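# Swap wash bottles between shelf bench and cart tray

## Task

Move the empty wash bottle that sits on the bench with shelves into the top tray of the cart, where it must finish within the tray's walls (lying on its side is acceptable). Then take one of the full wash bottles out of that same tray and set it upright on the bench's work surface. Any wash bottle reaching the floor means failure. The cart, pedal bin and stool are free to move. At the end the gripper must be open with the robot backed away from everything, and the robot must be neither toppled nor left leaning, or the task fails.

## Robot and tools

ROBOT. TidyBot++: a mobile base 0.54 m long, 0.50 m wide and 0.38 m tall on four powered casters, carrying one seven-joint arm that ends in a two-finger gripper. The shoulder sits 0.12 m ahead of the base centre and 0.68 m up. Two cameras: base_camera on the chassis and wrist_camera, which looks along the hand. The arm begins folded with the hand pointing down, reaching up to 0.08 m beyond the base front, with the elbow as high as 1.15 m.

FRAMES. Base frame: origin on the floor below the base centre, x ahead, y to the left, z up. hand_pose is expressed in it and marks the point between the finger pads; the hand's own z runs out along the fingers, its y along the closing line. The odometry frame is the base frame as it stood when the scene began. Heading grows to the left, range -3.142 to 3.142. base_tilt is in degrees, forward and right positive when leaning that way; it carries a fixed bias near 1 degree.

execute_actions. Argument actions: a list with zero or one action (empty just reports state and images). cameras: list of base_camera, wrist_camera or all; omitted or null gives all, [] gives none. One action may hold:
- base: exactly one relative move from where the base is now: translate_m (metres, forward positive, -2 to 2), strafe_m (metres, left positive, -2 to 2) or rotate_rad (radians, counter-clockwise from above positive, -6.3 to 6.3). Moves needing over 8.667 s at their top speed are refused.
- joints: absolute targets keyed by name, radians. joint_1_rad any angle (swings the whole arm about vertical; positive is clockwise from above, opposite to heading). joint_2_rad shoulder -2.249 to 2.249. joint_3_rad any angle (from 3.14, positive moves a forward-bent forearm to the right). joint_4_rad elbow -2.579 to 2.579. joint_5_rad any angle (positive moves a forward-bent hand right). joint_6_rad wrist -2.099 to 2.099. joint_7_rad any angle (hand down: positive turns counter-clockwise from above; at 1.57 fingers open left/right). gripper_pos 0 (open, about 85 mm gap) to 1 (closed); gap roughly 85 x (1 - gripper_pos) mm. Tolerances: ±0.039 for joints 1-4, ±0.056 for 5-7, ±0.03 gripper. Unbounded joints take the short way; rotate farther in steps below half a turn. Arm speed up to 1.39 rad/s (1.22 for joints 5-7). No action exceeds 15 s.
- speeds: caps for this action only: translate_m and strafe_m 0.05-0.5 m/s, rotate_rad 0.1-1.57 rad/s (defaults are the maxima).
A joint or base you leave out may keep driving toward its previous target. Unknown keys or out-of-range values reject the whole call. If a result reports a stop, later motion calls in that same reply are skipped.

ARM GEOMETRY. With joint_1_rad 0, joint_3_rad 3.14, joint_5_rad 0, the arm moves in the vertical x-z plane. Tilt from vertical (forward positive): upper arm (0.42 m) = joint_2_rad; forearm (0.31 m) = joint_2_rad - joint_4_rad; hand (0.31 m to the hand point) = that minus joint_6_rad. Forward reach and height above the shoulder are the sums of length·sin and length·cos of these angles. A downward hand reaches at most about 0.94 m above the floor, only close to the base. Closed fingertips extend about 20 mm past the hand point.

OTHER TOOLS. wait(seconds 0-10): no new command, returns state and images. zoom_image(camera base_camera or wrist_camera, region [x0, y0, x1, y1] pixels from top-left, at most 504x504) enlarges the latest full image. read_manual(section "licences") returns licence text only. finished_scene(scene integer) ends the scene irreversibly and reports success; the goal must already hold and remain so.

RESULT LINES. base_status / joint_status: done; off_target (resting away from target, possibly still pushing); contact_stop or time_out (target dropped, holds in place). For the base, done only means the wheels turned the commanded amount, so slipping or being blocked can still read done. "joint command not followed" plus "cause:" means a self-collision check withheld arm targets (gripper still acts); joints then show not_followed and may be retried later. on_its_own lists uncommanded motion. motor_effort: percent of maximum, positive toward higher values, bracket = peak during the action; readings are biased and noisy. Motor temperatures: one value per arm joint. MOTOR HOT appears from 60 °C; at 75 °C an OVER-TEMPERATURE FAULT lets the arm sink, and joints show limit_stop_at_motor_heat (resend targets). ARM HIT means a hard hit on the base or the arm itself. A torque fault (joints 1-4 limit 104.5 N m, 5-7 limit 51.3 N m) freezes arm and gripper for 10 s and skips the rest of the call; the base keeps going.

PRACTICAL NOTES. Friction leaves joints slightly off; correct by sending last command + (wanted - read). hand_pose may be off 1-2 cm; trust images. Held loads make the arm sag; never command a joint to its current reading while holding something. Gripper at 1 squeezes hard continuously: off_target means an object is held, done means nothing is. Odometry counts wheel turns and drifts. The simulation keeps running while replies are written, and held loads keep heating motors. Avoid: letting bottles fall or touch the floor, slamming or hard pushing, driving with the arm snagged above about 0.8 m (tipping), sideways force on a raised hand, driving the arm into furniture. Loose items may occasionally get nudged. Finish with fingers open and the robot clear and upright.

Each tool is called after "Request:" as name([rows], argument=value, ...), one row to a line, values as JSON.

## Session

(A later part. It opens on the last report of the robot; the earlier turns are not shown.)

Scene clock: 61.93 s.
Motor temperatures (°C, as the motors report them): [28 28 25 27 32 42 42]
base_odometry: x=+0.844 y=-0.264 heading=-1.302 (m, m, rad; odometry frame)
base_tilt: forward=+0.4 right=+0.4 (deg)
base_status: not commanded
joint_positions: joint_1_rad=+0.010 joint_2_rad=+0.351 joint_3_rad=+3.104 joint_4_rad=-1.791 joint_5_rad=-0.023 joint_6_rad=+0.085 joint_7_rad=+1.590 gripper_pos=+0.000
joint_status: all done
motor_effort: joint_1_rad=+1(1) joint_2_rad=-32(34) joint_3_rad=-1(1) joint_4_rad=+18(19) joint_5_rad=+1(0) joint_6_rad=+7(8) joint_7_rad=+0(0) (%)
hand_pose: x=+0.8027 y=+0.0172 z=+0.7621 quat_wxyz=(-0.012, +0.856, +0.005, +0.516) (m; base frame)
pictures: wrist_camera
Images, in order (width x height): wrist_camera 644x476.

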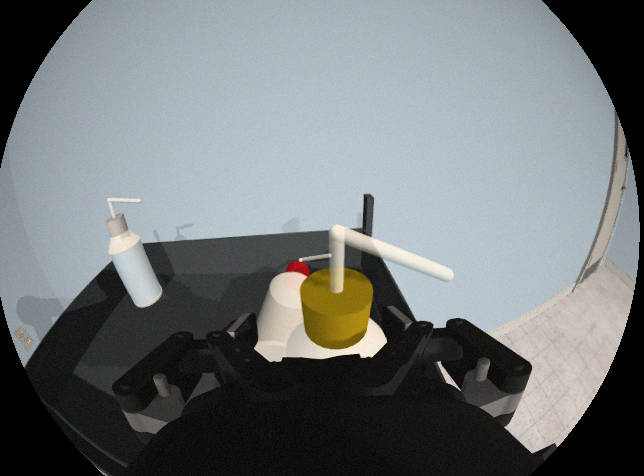

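Request:
execute_actions([
  {"joints":{"joint_1_rad":0.04,"joint_2_rad":0.41}},
], cameras=["wrist_camera"])

Scene clock: 62.93 s.
Motor temperatures (°C, as the motors report them): [28 28 25 27 32 42 42]
base_odometry: x=+0.844 y=-0.264 heading=-1.302 (m, m, rad; odometry frame)
base_tilt: forward=+0.5 right=+0.4 (deg)
base_status: not commanded
joint_positions: joint_1_rad=+0.023 joint_2_rad=+0.393 joint_3_rad=+3.104 joint_4_rad=-1.791 joint_5_rad=-0.023 joint_6_rad=+0.085 joint_7_rad=+1.590 gripper_pos=+0.000
joint_status: all done
motor_effort: joint_1_rad=+0(1) joint_2_rad=-33(34) joint_3_rad=-1(2) joint_4_rad=+18(19) joint_5_rad=+1(1) joint_6_rad=+7(8) joint_7_rad=+0(1) (%)
hand_pose: x=+0.8056 y=+0.0082 z=+0.7331 quat_wxyz=(-0.009, +0.867, -0.001, +0.498) (m; base frame)
pictures: wrist_camera
Images, in order (width x height): wrist_camera 644x476.

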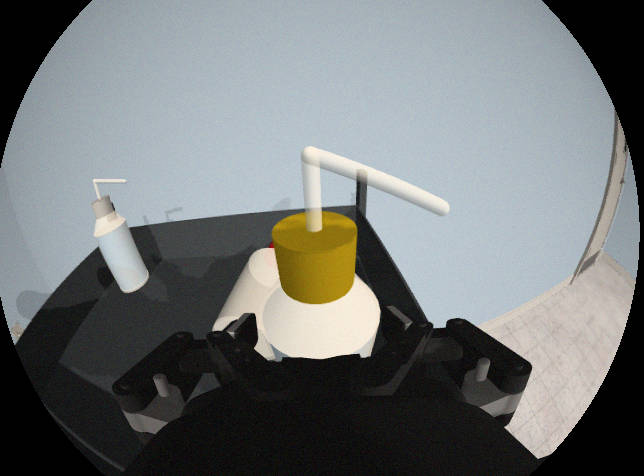

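Request:
execute_actions([
  {"joints":{"gripper_pos":0.47}},
], cameras=["wrist_camera"])

Request:
execute_actions([
  {"joints":{"gripper_pos":1,"joint_2_rad":0.36}},
], cameras=["wrist_camera"])

Scene clock: 63.93 s.
Motor temperatures (°C, as the motors report them): [28 28 25 27 32 42 42]
base_odometry: x=+0.844 y=-0.264 heading=-1.302 (m, m, rad; odometry frame)
base_tilt: forward=+0.4 right=+0.4 (deg)
base_status: not commanded
joint_positions: joint_1_rad=+0.023 joint_2_rad=+0.393 joint_3_rad=+3.104 joint_4_rad=-1.791 joint_5_rad=-0.023 joint_6_rad=+0.090 joint_7_rad=+1.590 gripper_pos=+0.425
joint_status: gripper_pos off_target (ended at +0.425, target +0.470)
motor_effort: joint_1_rad=-1(1) joint_2_rad=-30(33) joint_3_rad=-1(2) joint_4_rad=+17(18) joint_5_rad=+0(0) joint_6_rad=+6(7) joint_7_rad=+0(0) (%)
hand_pose: x=+0.8065 y=+0.0082 z=+0.7345 quat_wxyz=(-0.009, +0.866, -0.001, +0.500) (m; base frame)
pictures: wrist_camera
Images, in order (width x height): wrist_camera 644x476.

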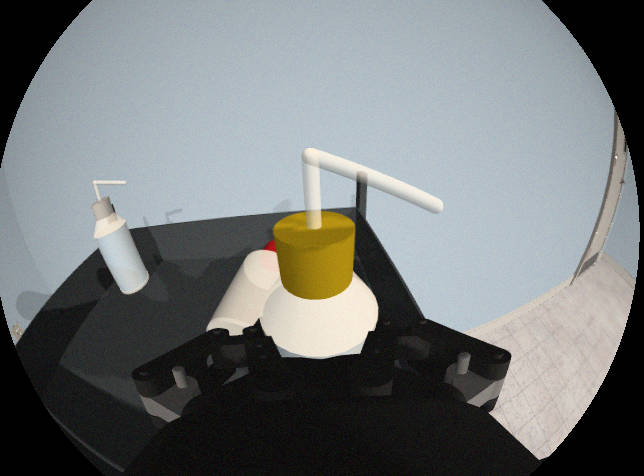

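Scene clock: 64.77 s.
Motor temperatures (°C, as the motors report them): [28 28 25 27 32 42 42]
base_odometry: x=+0.844 y=-0.264 heading=-1.302 (m, m, rad; odometry frame)
base_tilt: forward=+0.5 right=+0.3 (deg)
base_status: not commanded
joint_positions: joint_1_rad=+0.023 joint_2_rad=+0.391 joint_3_rad=+3.104 joint_4_rad=-1.792 joint_5_rad=-0.023 joint_6_rad=+0.090 joint_7_rad=+1.590 gripper_pos=+0.425
joint_status: gripper_pos off_target (ended at +0.425, target +1.000); the others done
motor_effort: joint_1_rad=+0(1) joint_2_rad=-37(36) joint_3_rad=-1(1) joint_4_rad=+20(20) joint_5_rad=+0(1) joint_6_rad=+9(9) joint_7_rad=+0(1) (%)
hand_pose: x=+0.8060 y=+0.0082 z=+0.7350 quat_wxyz=(-0.009, +0.866, -0.001, +0.500) (m; base frame)
pictures: wrist_camera
Images, in order (width x height): wrist_camera 644x476.

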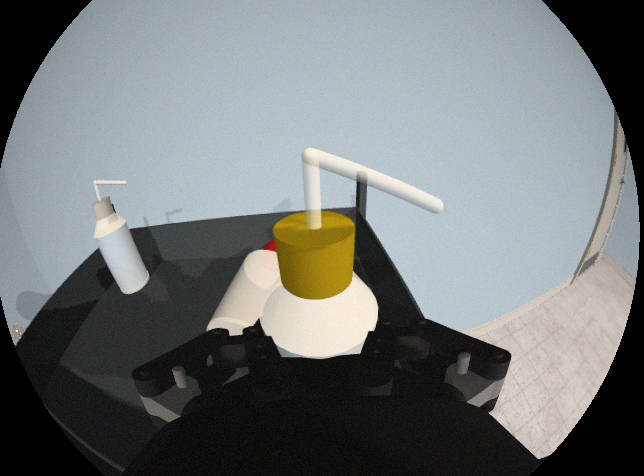

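Request:
execute_actions([
  {"joints":{"joint_2_rad":0.0}},
], cameras=["wrist_camera"])

Request:
execute_actions([
  {"base":{"translate_m":-0.5},"speeds":{"translate_m":0.4}},
], cameras=[])

Scene clock: 69.77 s.
Motor temperatures (°C, as the motors report them): [28 28 25 27 32 42 42]
base_odometry: x=+0.844 y=-0.264 heading=-1.302 (m, m, rad; odometry frame)
base_tilt: forward=+0.4 right=+0.3 (deg)
base_status: not commanded
joint_positions: joint_1_rad=+0.023 joint_2_rad=+0.015 joint_3_rad=+3.104 joint_4_rad=-1.795 joint_5_rad=-0.023 joint_6_rad=+0.090 joint_7_rad=+1.590 gripper_pos=+0.425
joint_status: all done
motor_effort: joint_1_rad=+0(1) joint_2_rad=-26(39) joint_3_rad=+0(1) joint_4_rad=+24(25) joint_5_rad=+1(0) joint_6_rad=+11(11) joint_7_rad=+0(0) (%)
hand_pose: x=+0.7379 y=+0.0097 z=+0.9818 quat_wxyz=(-0.006, +0.758, +0.003, +0.652) (m; base frame)
pictures: wrist_camera
Images, in order (width x height): wrist_camera 644x476.

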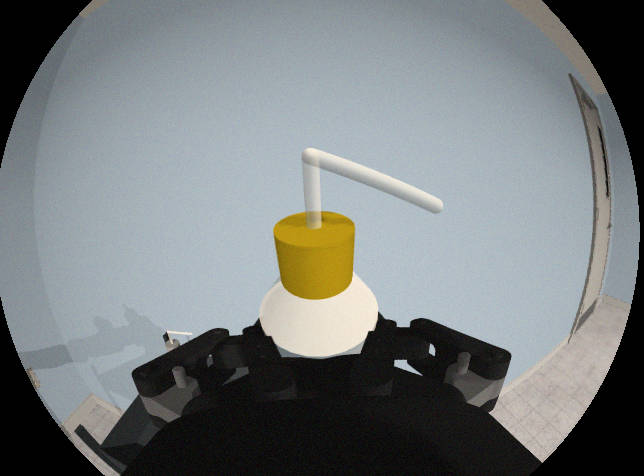

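Scene clock: 72.33 s.
Motor temperatures (°C, as the motors report them): [28 28 25 27 32 42 42]
base_odometry: x=+0.712 y=+0.218 heading=-1.303 (m, m, rad; odometry frame)
base_tilt: forward=+0.4 right=+0.3 (deg)
base_status: done
joint_positions: joint_1_rad=+0.023 joint_2_rad=+0.018 joint_3_rad=+3.104 joint_4_rad=-1.796 joint_5_rad=-0.023 joint_6_rad=+0.090 joint_7_rad=+1.590 gripper_pos=+0.425
joint_status: not commanded
motor_effort: joint_1_rad=+0(2) joint_2_rad=-26(30) joint_3_rad=+0(2) joint_4_rad=+24(26) joint_5_rad=+1(0) joint_6_rad=+11(12) joint_7_rad=+0(0) (%)
hand_pose: x=+0.7389 y=+0.0096 z=+0.9794 quat_wxyz=(-0.006, +0.759, +0.003, +0.651) (m; base frame)
pictures: none
No camera images: the call's "cameras" was empty. Leave "cameras" out to get every camera's image.

Request:
execute_actions([
  {"base":{"rotate_rad":-1.6},"speeds":{"rotate_rad":0.8},"joints":{"joint_4_rad":-1.05,"joint_6_rad":-1.03}},
], cameras=[])

Request:
execute_actions([
  {"base":{"strafe_m":-0.26},"speeds":{"strafe_m":0.3}},
], cameras=[])

Request:
execute_actions([
  {"base":{"translate_m":1.6},"speeds":{"translate_m":0.45}},
])

Scene clock: 75.50 s.
Motor temperatures (°C, as the motors report them): [28 28 25 27 32 42 42]
base_odometry: x=+0.712 y=+0.218 heading=-2.902 (m, m, rad; odometry frame)
base_tilt: forward=+0.4 right=+0.3 (deg)
base_status: done
joint_positions: joint_1_rad=+0.031 joint_2_rad=+0.018 joint_3_rad=+3.102 joint_4_rad=-1.078 joint_5_rad=-0.023 joint_6_rad=-0.998 joint_7_rad=+1.590 gripper_pos=+0.425
joint_status: all done
motor_effort: joint_1_rad=-1(2) joint_2_rad=-24(29) joint_3_rad=-1(2) joint_4_rad=+22(26) joint_5_rad=+0(1) joint_6_rad=+9(12) joint_7_rad=+0(1) (%)
hand_pose: x=+0.6753 y=+0.0121 z=+1.0908 quat_wxyz=(-0.009, +0.866, +0.011, +0.500) (m; base frame)
pictures: none
No camera images: the call's "cameras" was empty. Leave "cameras" out to get every camera's image.

Scene clock: 77.33 s.
Motor temperatures (°C, as the motors report them): [28 28 25 27 32 42 42]
base_odometry: x=+0.650 y=+0.471 heading=-2.903 (m, m, rad; odometry frame)
base_tilt: forward=+0.4 right=+0.4 (deg)
base_status: done
joint_positions: joint_1_rad=+0.031 joint_2_rad=+0.018 joint_3_rad=+3.102 joint_4_rad=-1.078 joint_5_rad=-0.023 joint_6_rad=-0.998 joint_7_rad=+1.590 gripper_pos=+0.425
joint_status: not commanded
motor_effort: joint_1_rad=-1(2) joint_2_rad=-23(26) joint_3_rad=-1(2) joint_4_rad=+21(22) joint_5_rad=+0(1) joint_6_rad=+10(10) joint_7_rad=+1(0) (%)
hand_pose: x=+0.6753 y=+0.0120 z=+1.0908 quat_wxyz=(-0.009, +0.866, +0.011, +0.500) (m; base frame)
pictures: none
No camera images: the call's "cameras" was empty. Leave "cameras" out to get every camera's image.

Scene clock: 82.13 s.
Motor temperatures (°C, as the motors report them): [28 28 25 27 32 42 42]
base_odometry: x=-0.905 y=+0.095 heading=-2.904 (m, m, rad; odometry frame)
base_tilt: forward=+0.4 right=+0.3 (deg)
base_status: done
joint_positions: joint_1_rad=+0.031 joint_2_rad=+0.018 joint_3_rad=+3.102 joint_4_rad=-1.077 joint_5_rad=-0.023 joint_6_rad=-1.002 joint_7_rad=+1.590 gripper_pos=+0.425
joint_status: not commanded
motor_effort: joint_1_rad=-1(2) joint_2_rad=-23(28) joint_3_rad=+0(2) joint_4_rad=+22(23) joint_5_rad=+0(0) joint_6_rad=+9(10) joint_7_rad=+1(0) (%)
hand_pose: x=+0.6746 y=+0.0120 z=+1.0901 quat_wxyz=(-0.009, +0.867, +0.011, +0.499) (m; base frame)
pictures: base_camera, wrist_camera
Images, in order (width x height): base_camera 644x364, wrist_camera 644x476.

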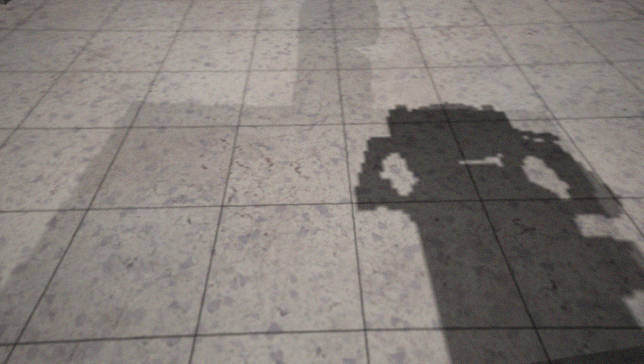

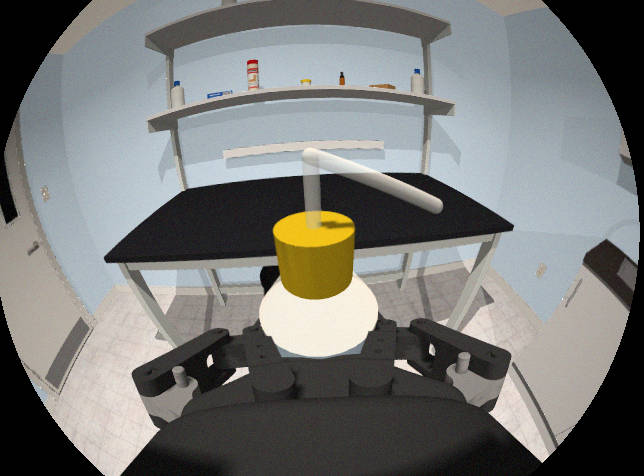

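Request:
execute_actions([
  {"joints":{"joint_2_rad":0.36,"joint_4_rad":-0.5,"joint_6_rad":-1.18}},
], cameras=[])

Request:
execute_actions([
  {"base":{"translate_m":0.35},"speeds":{"translate_m":0.2}},
])

Scene clock: 85.90 s.
Motor temperatures (°C, as the motors report them): [28 28 25 27 32 42 42]
base_odometry: x=-0.905 y=+0.095 heading=-2.904 (m, m, rad; odometry frame)
base_tilt: forward=+0.4 right=+0.3 (deg)
base_status: not commanded
joint_positions: joint_1_rad=+0.031 joint_2_rad=+0.371 joint_3_rad=+3.102 joint_4_rad=-0.531 joint_5_rad=-0.023 joint_6_rad=-1.147 joint_7_rad=+1.590 gripper_pos=+0.425
joint_status: all done
motor_effort: joint_1_rad=+0(1) joint_2_rad=-36(37) joint_3_rad=-1(1) joint_4_rad=+20(23) joint_5_rad=+0(0) joint_6_rad=+10(10) joint_7_rad=+1(0) (%)
hand_pose: x=+0.7941 y=+0.0057 z=+1.1255 quat_wxyz=(-0.014, +0.854, +0.008, +0.519) (m; base frame)
pictures: none
No camera images: the call's "cameras" was empty. Leave "cameras" out to get every camera's image.

Scene clock: 88.37 s.
Motor temperatures (°C, as the motors report them): [28 28 25 27 32 42 42]
base_odometry: x=-1.246 y=+0.012 heading=-2.904 (m, m, rad; odometry frame)
base_tilt: forward=+0.4 right=+0.4 (deg)
base_status: done
joint_positions: joint_1_rad=+0.031 joint_2_rad=+0.378 joint_3_rad=+3.102 joint_4_rad=-0.527 joint_5_rad=-0.023 joint_6_rad=-1.151 joint_7_rad=+1.590 gripper_pos=+0.425
joint_status: not commanded
motor_effort: joint_1_rad=+0(1) joint_2_rad=-35(39) joint_3_rad=-1(2) joint_4_rad=+20(21) joint_5_rad=+0(0) joint_6_rad=+10(10) joint_7_rad=+0(1) (%)
hand_pose: x=+0.7961 y=+0.0056 z=+1.1226 quat_wxyz=(-0.014, +0.856, +0.008, +0.517) (m; base frame)
pictures: base_camera, wrist_camera
Images, in order (width x height): base_camera 644x364, wrist_camera 644x476.

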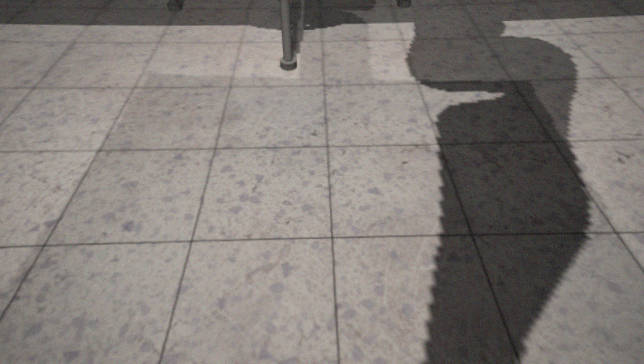

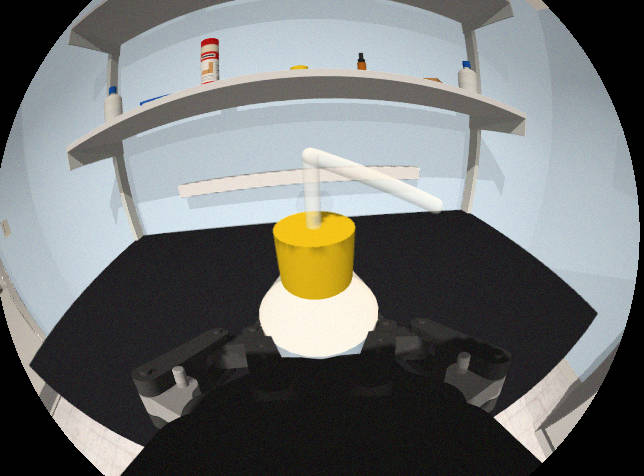

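Request:
execute_actions([
  {"base":{"translate_m":0.12},"speeds":{"translate_m":0.15},"joints":{"joint_2_rad":0.43,"joint_6_rad":-1.1}},
], cameras=["wrist_camera"])

Request:
execute_actions([
  {"joints":{"joint_2_rad":0.50,"joint_6_rad":-1.05}},
], cameras=["wrist_camera"])

Scene clock: 90.23 s.
Motor temperatures (°C, as the motors report them): [28 28 25 27 32 42 42]
base_odometry: x=-1.362 y=-0.016 heading=-2.905 (m, m, rad; odometry frame)
base_tilt: forward=+0.5 right=+0.3 (deg)
base_status: done
joint_positions: joint_1_rad=+0.031 joint_2_rad=+0.449 joint_3_rad=+3.102 joint_4_rad=-0.521 joint_5_rad=-0.023 joint_6_rad=-1.151 joint_7_rad=+1.590 gripper_pos=+0.425
joint_status: all done
motor_effort: joint_1_rad=+0(1) joint_2_rad=-38(45) joint_3_rad=-1(2) joint_4_rad=+21(22) joint_5_rad=+0(0) joint_6_rad=+9(11) joint_7_rad=+1(1) (%)
hand_pose: x=+0.8256 y=+0.0046 z=+1.0769 quat_wxyz=(-0.016, +0.872, +0.007, +0.489) (m; base frame)
pictures: wrist_camera
Images, in order (width x height): wrist_camera 644x476.

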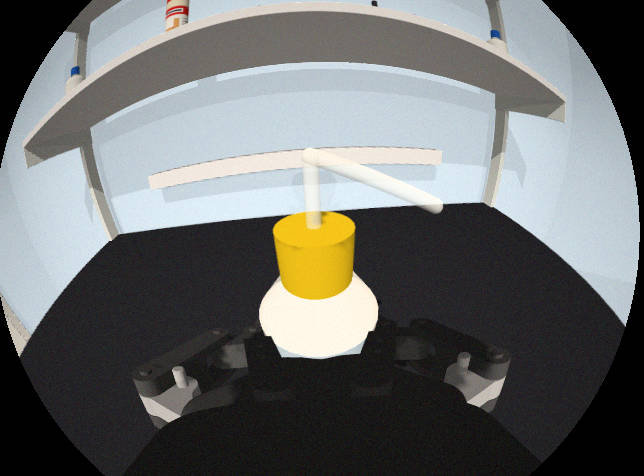

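Scene clock: 91.23 s.
Motor temperatures (°C, as the motors report them): [28 28 25 27 32 42 42]
base_odometry: x=-1.362 y=-0.016 heading=-2.905 (m, m, rad; odometry frame)
base_tilt: forward=+0.5 right=+0.3 (deg)
base_status: not commanded
joint_positions: joint_1_rad=+0.031 joint_2_rad=+0.517 joint_3_rad=+3.102 joint_4_rad=-0.521 joint_5_rad=-0.023 joint_6_rad=-1.111 joint_7_rad=+1.590 gripper_pos=+0.425
joint_status: joint_6_rad off_target (ended at -1.111, target -1.050); the others done
motor_effort: joint_1_rad=-1(0) joint_2_rad=-43(44) joint_3_rad=-1(1) joint_4_rad=+21(22) joint_5_rad=+0(0) joint_6_rad=+9(10) joint_7_rad=+0(1) (%)
hand_pose: x=+0.8578 y=+0.0036 z=+1.0382 quat_wxyz=(-0.016, +0.879, +0.006, +0.477) (m; base frame)
pictures: wrist_camera
Images, in order (width x height): wrist_camera 644x476.

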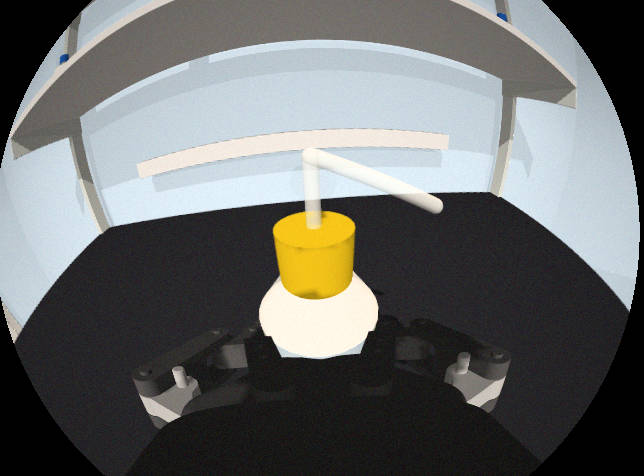

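Request:
execute_actions([
  {"joints":{"joint_2_rad":0.54,"joint_6_rad":-0.96}},
], cameras=["wrist_camera"])

Scene clock: 92.37 s.
Motor temperatures (°C, as the motors report them): [28 28 25 27 32 42 42]
base_odometry: x=-1.362 y=-0.016 heading=-2.905 (m, m, rad; odometry frame)
base_tilt: forward=+0.4 right=+0.3 (deg)
base_status: not commanded
joint_positions: joint_1_rad=+0.031 joint_2_rad=+0.549 joint_3_rad=+3.102 joint_4_rad=-0.521 joint_5_rad=-0.023 joint_6_rad=-1.016 joint_7_rad=+1.590 gripper_pos=+0.425
joint_status: all done
motor_effort: joint_1_rad=+0(1) joint_2_rad=-44(44) joint_3_rad=-1(1) joint_4_rad=+21(22) joint_5_rad=+0(0) joint_6_rad=+10(9) joint_7_rad=+1(0) (%)
hand_pose: x=+0.8848 y=+0.0024 z=+1.0390 quat_wxyz=(-0.016, +0.864, +0.004, +0.504) (m; base frame)
pictures: wrist_camera
Images, in order (width x height): wrist_camera 644x476.

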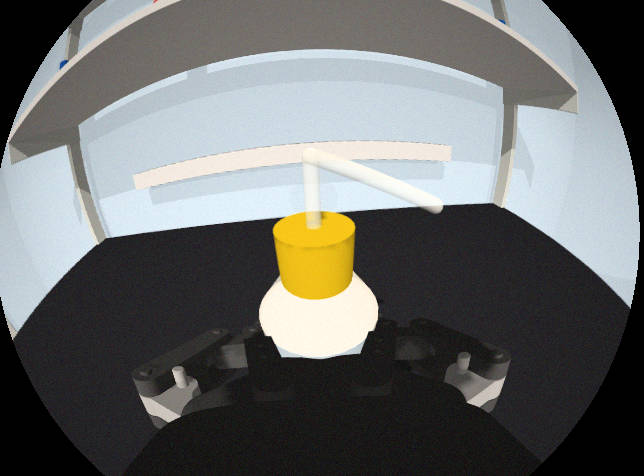

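Tilt right, no contact yet. Lower a bit.

Request:
execute_actions([
  {"joints":{"joint_2_rad":0.575,"joint_6_rad":-0.92}},
], cameras=[])

Request:
execute_actions([
  {"joints":{"joint_2_rad":0.61,"joint_6_rad":-0.89}},
], cameras=["wrist_camera"])

Scene clock: 94.07 s.
Motor temperatures (°C, as the motors report them): [28 28 25 27 32 42 42]
base_odometry: x=-1.362 y=-0.016 heading=-2.905 (m, m, rad; odometry frame)
base_tilt: forward=+0.5 right=+0.3 (deg)
base_status: not commanded
joint_positions: joint_1_rad=+0.031 joint_2_rad=+0.586 joint_3_rad=+3.102 joint_4_rad=-0.521 joint_5_rad=-0.023 joint_6_rad=-0.981 joint_7_rad=+1.590 gripper_pos=+0.425
joint_status: joint_6_rad off_target (ended at -0.981, target -0.920); the others done
motor_effort: joint_1_rad=+0(1) joint_2_rad=-45(47) joint_3_rad=-1(1) joint_4_rad=+22(23) joint_5_rad=+0(0) joint_6_rad=+10(9) joint_7_rad=+0(0) (%)
hand_pose: x=+0.9028 y=+0.0017 z=+1.0204 quat_wxyz=(-0.017, +0.864, +0.003, +0.503) (m; base frame)
pictures: none
No camera images: the call's "cameras" was empty. Leave "cameras" out to get every camera's image.

Scene clock: 94.93 s.
Motor temperatures (°C, as the motors report them): [28 28 25 27 32 42 42]
base_odometry: x=-1.362 y=-0.016 heading=-2.905 (m, m, rad; odometry frame)
base_tilt: forward=+0.5 right=+0.3 (deg)
base_status: not commanded
joint_positions: joint_1_rad=+0.031 joint_2_rad=+0.621 joint_3_rad=+3.102 joint_4_rad=-0.521 joint_5_rad=-0.023 joint_6_rad=-0.951 joint_7_rad=+1.590 gripper_pos=+0.425
joint_status: joint_6_rad off_target (ended at -0.951, target -0.890); the others done
motor_effort: joint_1_rad=+0(1) joint_2_rad=-45(48) joint_3_rad=-2(1) joint_4_rad=+22(23) joint_5_rad=+0(1) joint_6_rad=+10(10) joint_7_rad=-1(0) (%)
hand_pose: x=+0.9190 y=+0.0010 z=+1.0002 quat_wxyz=(-0.017, +0.865, +0.002, +0.501) (m; base frame)
pictures: wrist_camera
Images, in order (width x height): wrist_camera 644x476.

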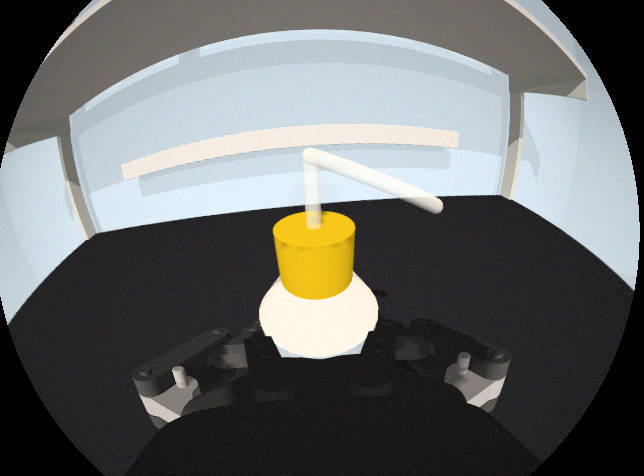

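Request:
execute_actions([
  {"joints":{"joint_2_rad":0.645,"joint_6_rad":-0.86}},
], cameras=[])

Request:
execute_actions([
  {"joints":{"joint_2_rad":0.68,"joint_6_rad":-0.82}},
], cameras=["wrist_camera"])

Scene clock: 95.93 s.
Motor temperatures (°C, as the motors report them): [28 28 25 27 32 42 42]
base_odometry: x=-1.362 y=-0.016 heading=-2.905 (m, m, rad; odometry frame)
base_tilt: forward=+0.4 right=+0.4 (deg)
base_status: not commanded
joint_positions: joint_1_rad=+0.031 joint_2_rad=+0.648 joint_3_rad=+3.102 joint_4_rad=-0.520 joint_5_rad=-0.023 joint_6_rad=-0.917 joint_7_rad=+1.590 gripper_pos=+0.425
joint_status: joint_6_rad off_target (ended at -0.917, target -0.860); the others done
motor_effort: joint_1_rad=+0(1) joint_2_rad=-47(49) joint_3_rad=-1(1) joint_4_rad=+22(23) joint_5_rad=+0(0) joint_6_rad=+9(10) joint_7_rad=+1(0) (%)
hand_pose: x=+0.9326 y=+0.0004 z=+0.9883 quat_wxyz=(-0.017, +0.863, +0.001, +0.504) (m; base frame)
pictures: none
No camera images: the call's "cameras" was empty. Leave "cameras" out to get every camera's image.

Scene clock: 96.63 s.
Motor temperatures (°C, as the motors report them): [28 28 25 27 32 42 42]
base_odometry: x=-1.362 y=-0.016 heading=-2.905 (m, m, rad; odometry frame)
base_tilt: forward=+0.4 right=+0.3 (deg)
base_status: not commanded
joint_positions: joint_1_rad=+0.031 joint_2_rad=+0.665 joint_3_rad=+3.102 joint_4_rad=-0.517 joint_5_rad=-0.023 joint_6_rad=-0.871 joint_7_rad=+1.590 gripper_pos=+0.425
joint_status: all done
motor_effort: joint_1_rad=-1(0) joint_2_rad=-45(47) joint_3_rad=-1(2) joint_4_rad=+21(22) joint_5_rad=+0(0) joint_6_rad=+8(10) joint_7_rad=+0(0) (%)
hand_pose: x=+0.9447 y=-0.0003 z=+0.9885 quat_wxyz=(-0.017, +0.855, +0.000, +0.518) (m; base frame)
pictures: wrist_camera
Images, in order (width x height): wrist_camera 644x476.

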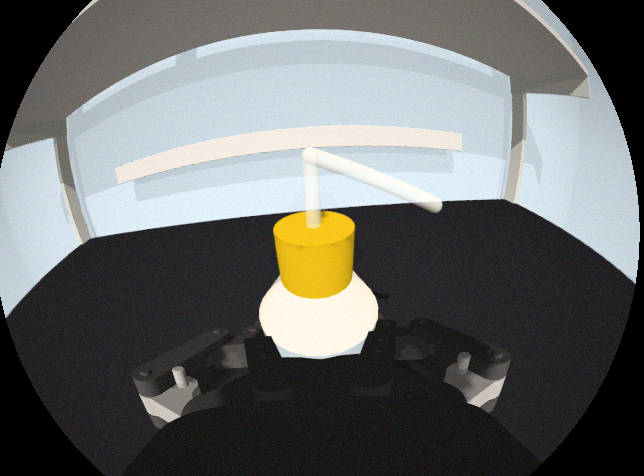

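Contact seems begun (sag reduced). Release.

Request:
execute_actions([
  {"joints":{"gripper_pos":0.2}},
], cameras=["wrist_camera"])

Scene clock: 97.73 s.
Motor temperatures (°C, as the motors report them): [28 28 25 27 32 42 42]
base_odometry: x=-1.362 y=-0.016 heading=-2.905 (m, m, rad; odometry frame)
base_tilt: forward=+0.4 right=+0.4 (deg)
base_status: not commanded
joint_positions: joint_1_rad=+0.031 joint_2_rad=+0.665 joint_3_rad=+3.102 joint_4_rad=-0.515 joint_5_rad=-0.023 joint_6_rad=-0.869 joint_7_rad=+1.590 gripper_pos=+0.200
joint_status: all done
motor_effort: joint_1_rad=+0(0) joint_2_rad=-44(46) joint_3_rad=-1(1) joint_4_rad=+20(21) joint_5_rad=+1(0) joint_6_rad=+7(9) joint_7_rad=+1(0) (%)
hand_pose: x=+0.9453 y=-0.0003 z=+0.9902 quat_wxyz=(-0.017, +0.854, +0.000, +0.520) (m; base frame)
pictures: wrist_camera
Images, in order (width x height): wrist_camera 644x476.

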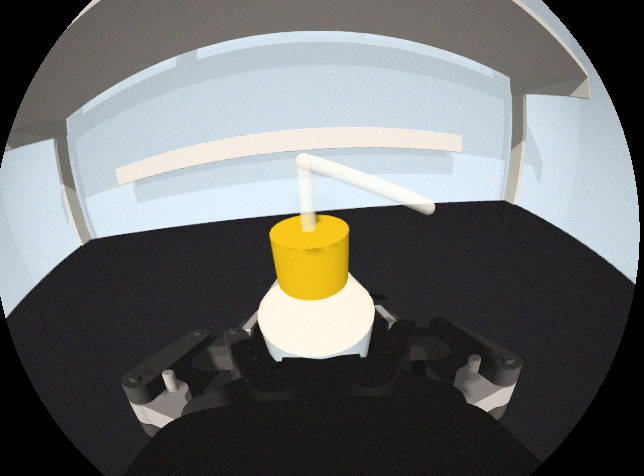

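Set down cleanly. Open fully and back straight away.

Request:
execute_actions([
  {"joints":{"gripper_pos":0}},
], cameras=[])

Request:
execute_actions([
  {"base":{"translate_m":-0.12},"speeds":{"translate_m":0.1}},
], cameras=["wrist_camera"])

Request:
execute_actions([
  {"base":{"translate_m":-0.6},"joints":{"joint_2_rad":0.5}},
], cameras=["wrist_camera"])

Scene clock: 98.60 s.
Motor temperatures (°C, as the motors report them): [28 28 25 27 32 42 42]
base_odometry: x=-1.362 y=-0.016 heading=-2.905 (m, m, rad; odometry frame)
base_tilt: forward=+0.5 right=+0.4 (deg)
base_status: not commanded
joint_positions: joint_1_rad=+0.031 joint_2_rad=+0.665 joint_3_rad=+3.102 joint_4_rad=-0.515 joint_5_rad=-0.023 joint_6_rad=-0.869 joint_7_rad=+1.590 gripper_pos=+0.000
joint_status: all done
motor_effort: joint_1_rad=+0(0) joint_2_rad=-44(45) joint_3_rad=-1(1) joint_4_rad=+20(20) joint_5_rad=+0(0) joint_6_rad=+8(7) joint_7_rad=+0(0) (%)
hand_pose: x=+0.9453 y=-0.0003 z=+0.9902 quat_wxyz=(-0.017, +0.854, +0.000, +0.520) (m; base frame)
pictures: none
No camera images: the call's "cameras" was empty. Leave "cameras" out to get every camera's image.

Scene clock: 100.30 s.
Motor temperatures (°C, as the motors report them): [28 28 25 27 32 42 42]
base_odometry: x=-1.246 y=+0.013 heading=-2.905 (m, m, rad; odometry frame)
base_tilt: forward=+0.5 right=+0.4 (deg)
base_status: done
joint_positions: joint_1_rad=+0.031 joint_2_rad=+0.672 joint_3_rad=+3.102 joint_4_rad=-0.514 joint_5_rad=-0.023 joint_6_rad=-0.866 joint_7_rad=+1.590 gripper_pos=+0.000
joint_status: not commanded
motor_effort: joint_1_rad=-1(1) joint_2_rad=-43(48) joint_3_rad=-1(2) joint_4_rad=+19(21) joint_5_rad=+0(0) joint_6_rad=+7(8) joint_7_rad=+1(0) (%)
hand_pose: x=+0.9477 y=-0.0004 z=+0.9861 quat_wxyz=(-0.017, +0.855, +0.000, +0.519) (m; base frame)
pictures: wrist_camera
Images, in order (width x height): wrist_camera 644x476.

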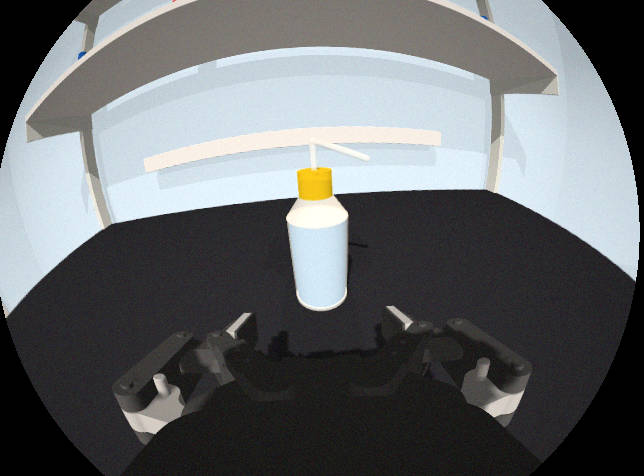

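Scene clock: 102.87 s.
Motor temperatures (°C, as the motors report them): [28 28 25 27 32 42 42]
base_odometry: x=-0.662 y=+0.154 heading=-2.904 (m, m, rad; odometry frame)
base_tilt: forward=+0.4 right=+0.4 (deg)
base_status: done
joint_positions: joint_1_rad=+0.031 joint_2_rad=+0.496 joint_3_rad=+3.102 joint_4_rad=-0.503 joint_5_rad=-0.023 joint_6_rad=-0.863 joint_7_rad=+1.590 gripper_pos=+0.000
joint_status: all done
motor_effort: joint_1_rad=+0(0) joint_2_rad=-37(51) joint_3_rad=-1(2) joint_4_rad=+19(22) joint_5_rad=+0(0) joint_6_rad=+8(8) joint_7_rad=+1(0) (%)
hand_pose: x=+0.8813 y=+0.0014 z=+1.1329 quat_wxyz=(-0.015, +0.802, +0.003, +0.597) (m; base frame)
pictures: wrist_camera
Images, in order (width x height): wrist_camera 644x476.

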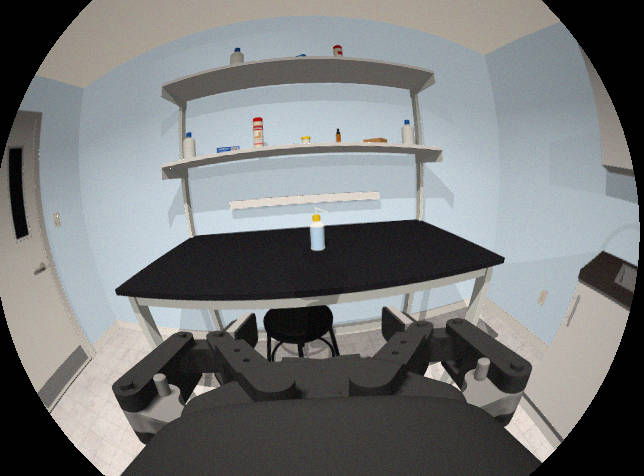

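Request:
finished_scene(scene=2)

The scene is finished: the task was done.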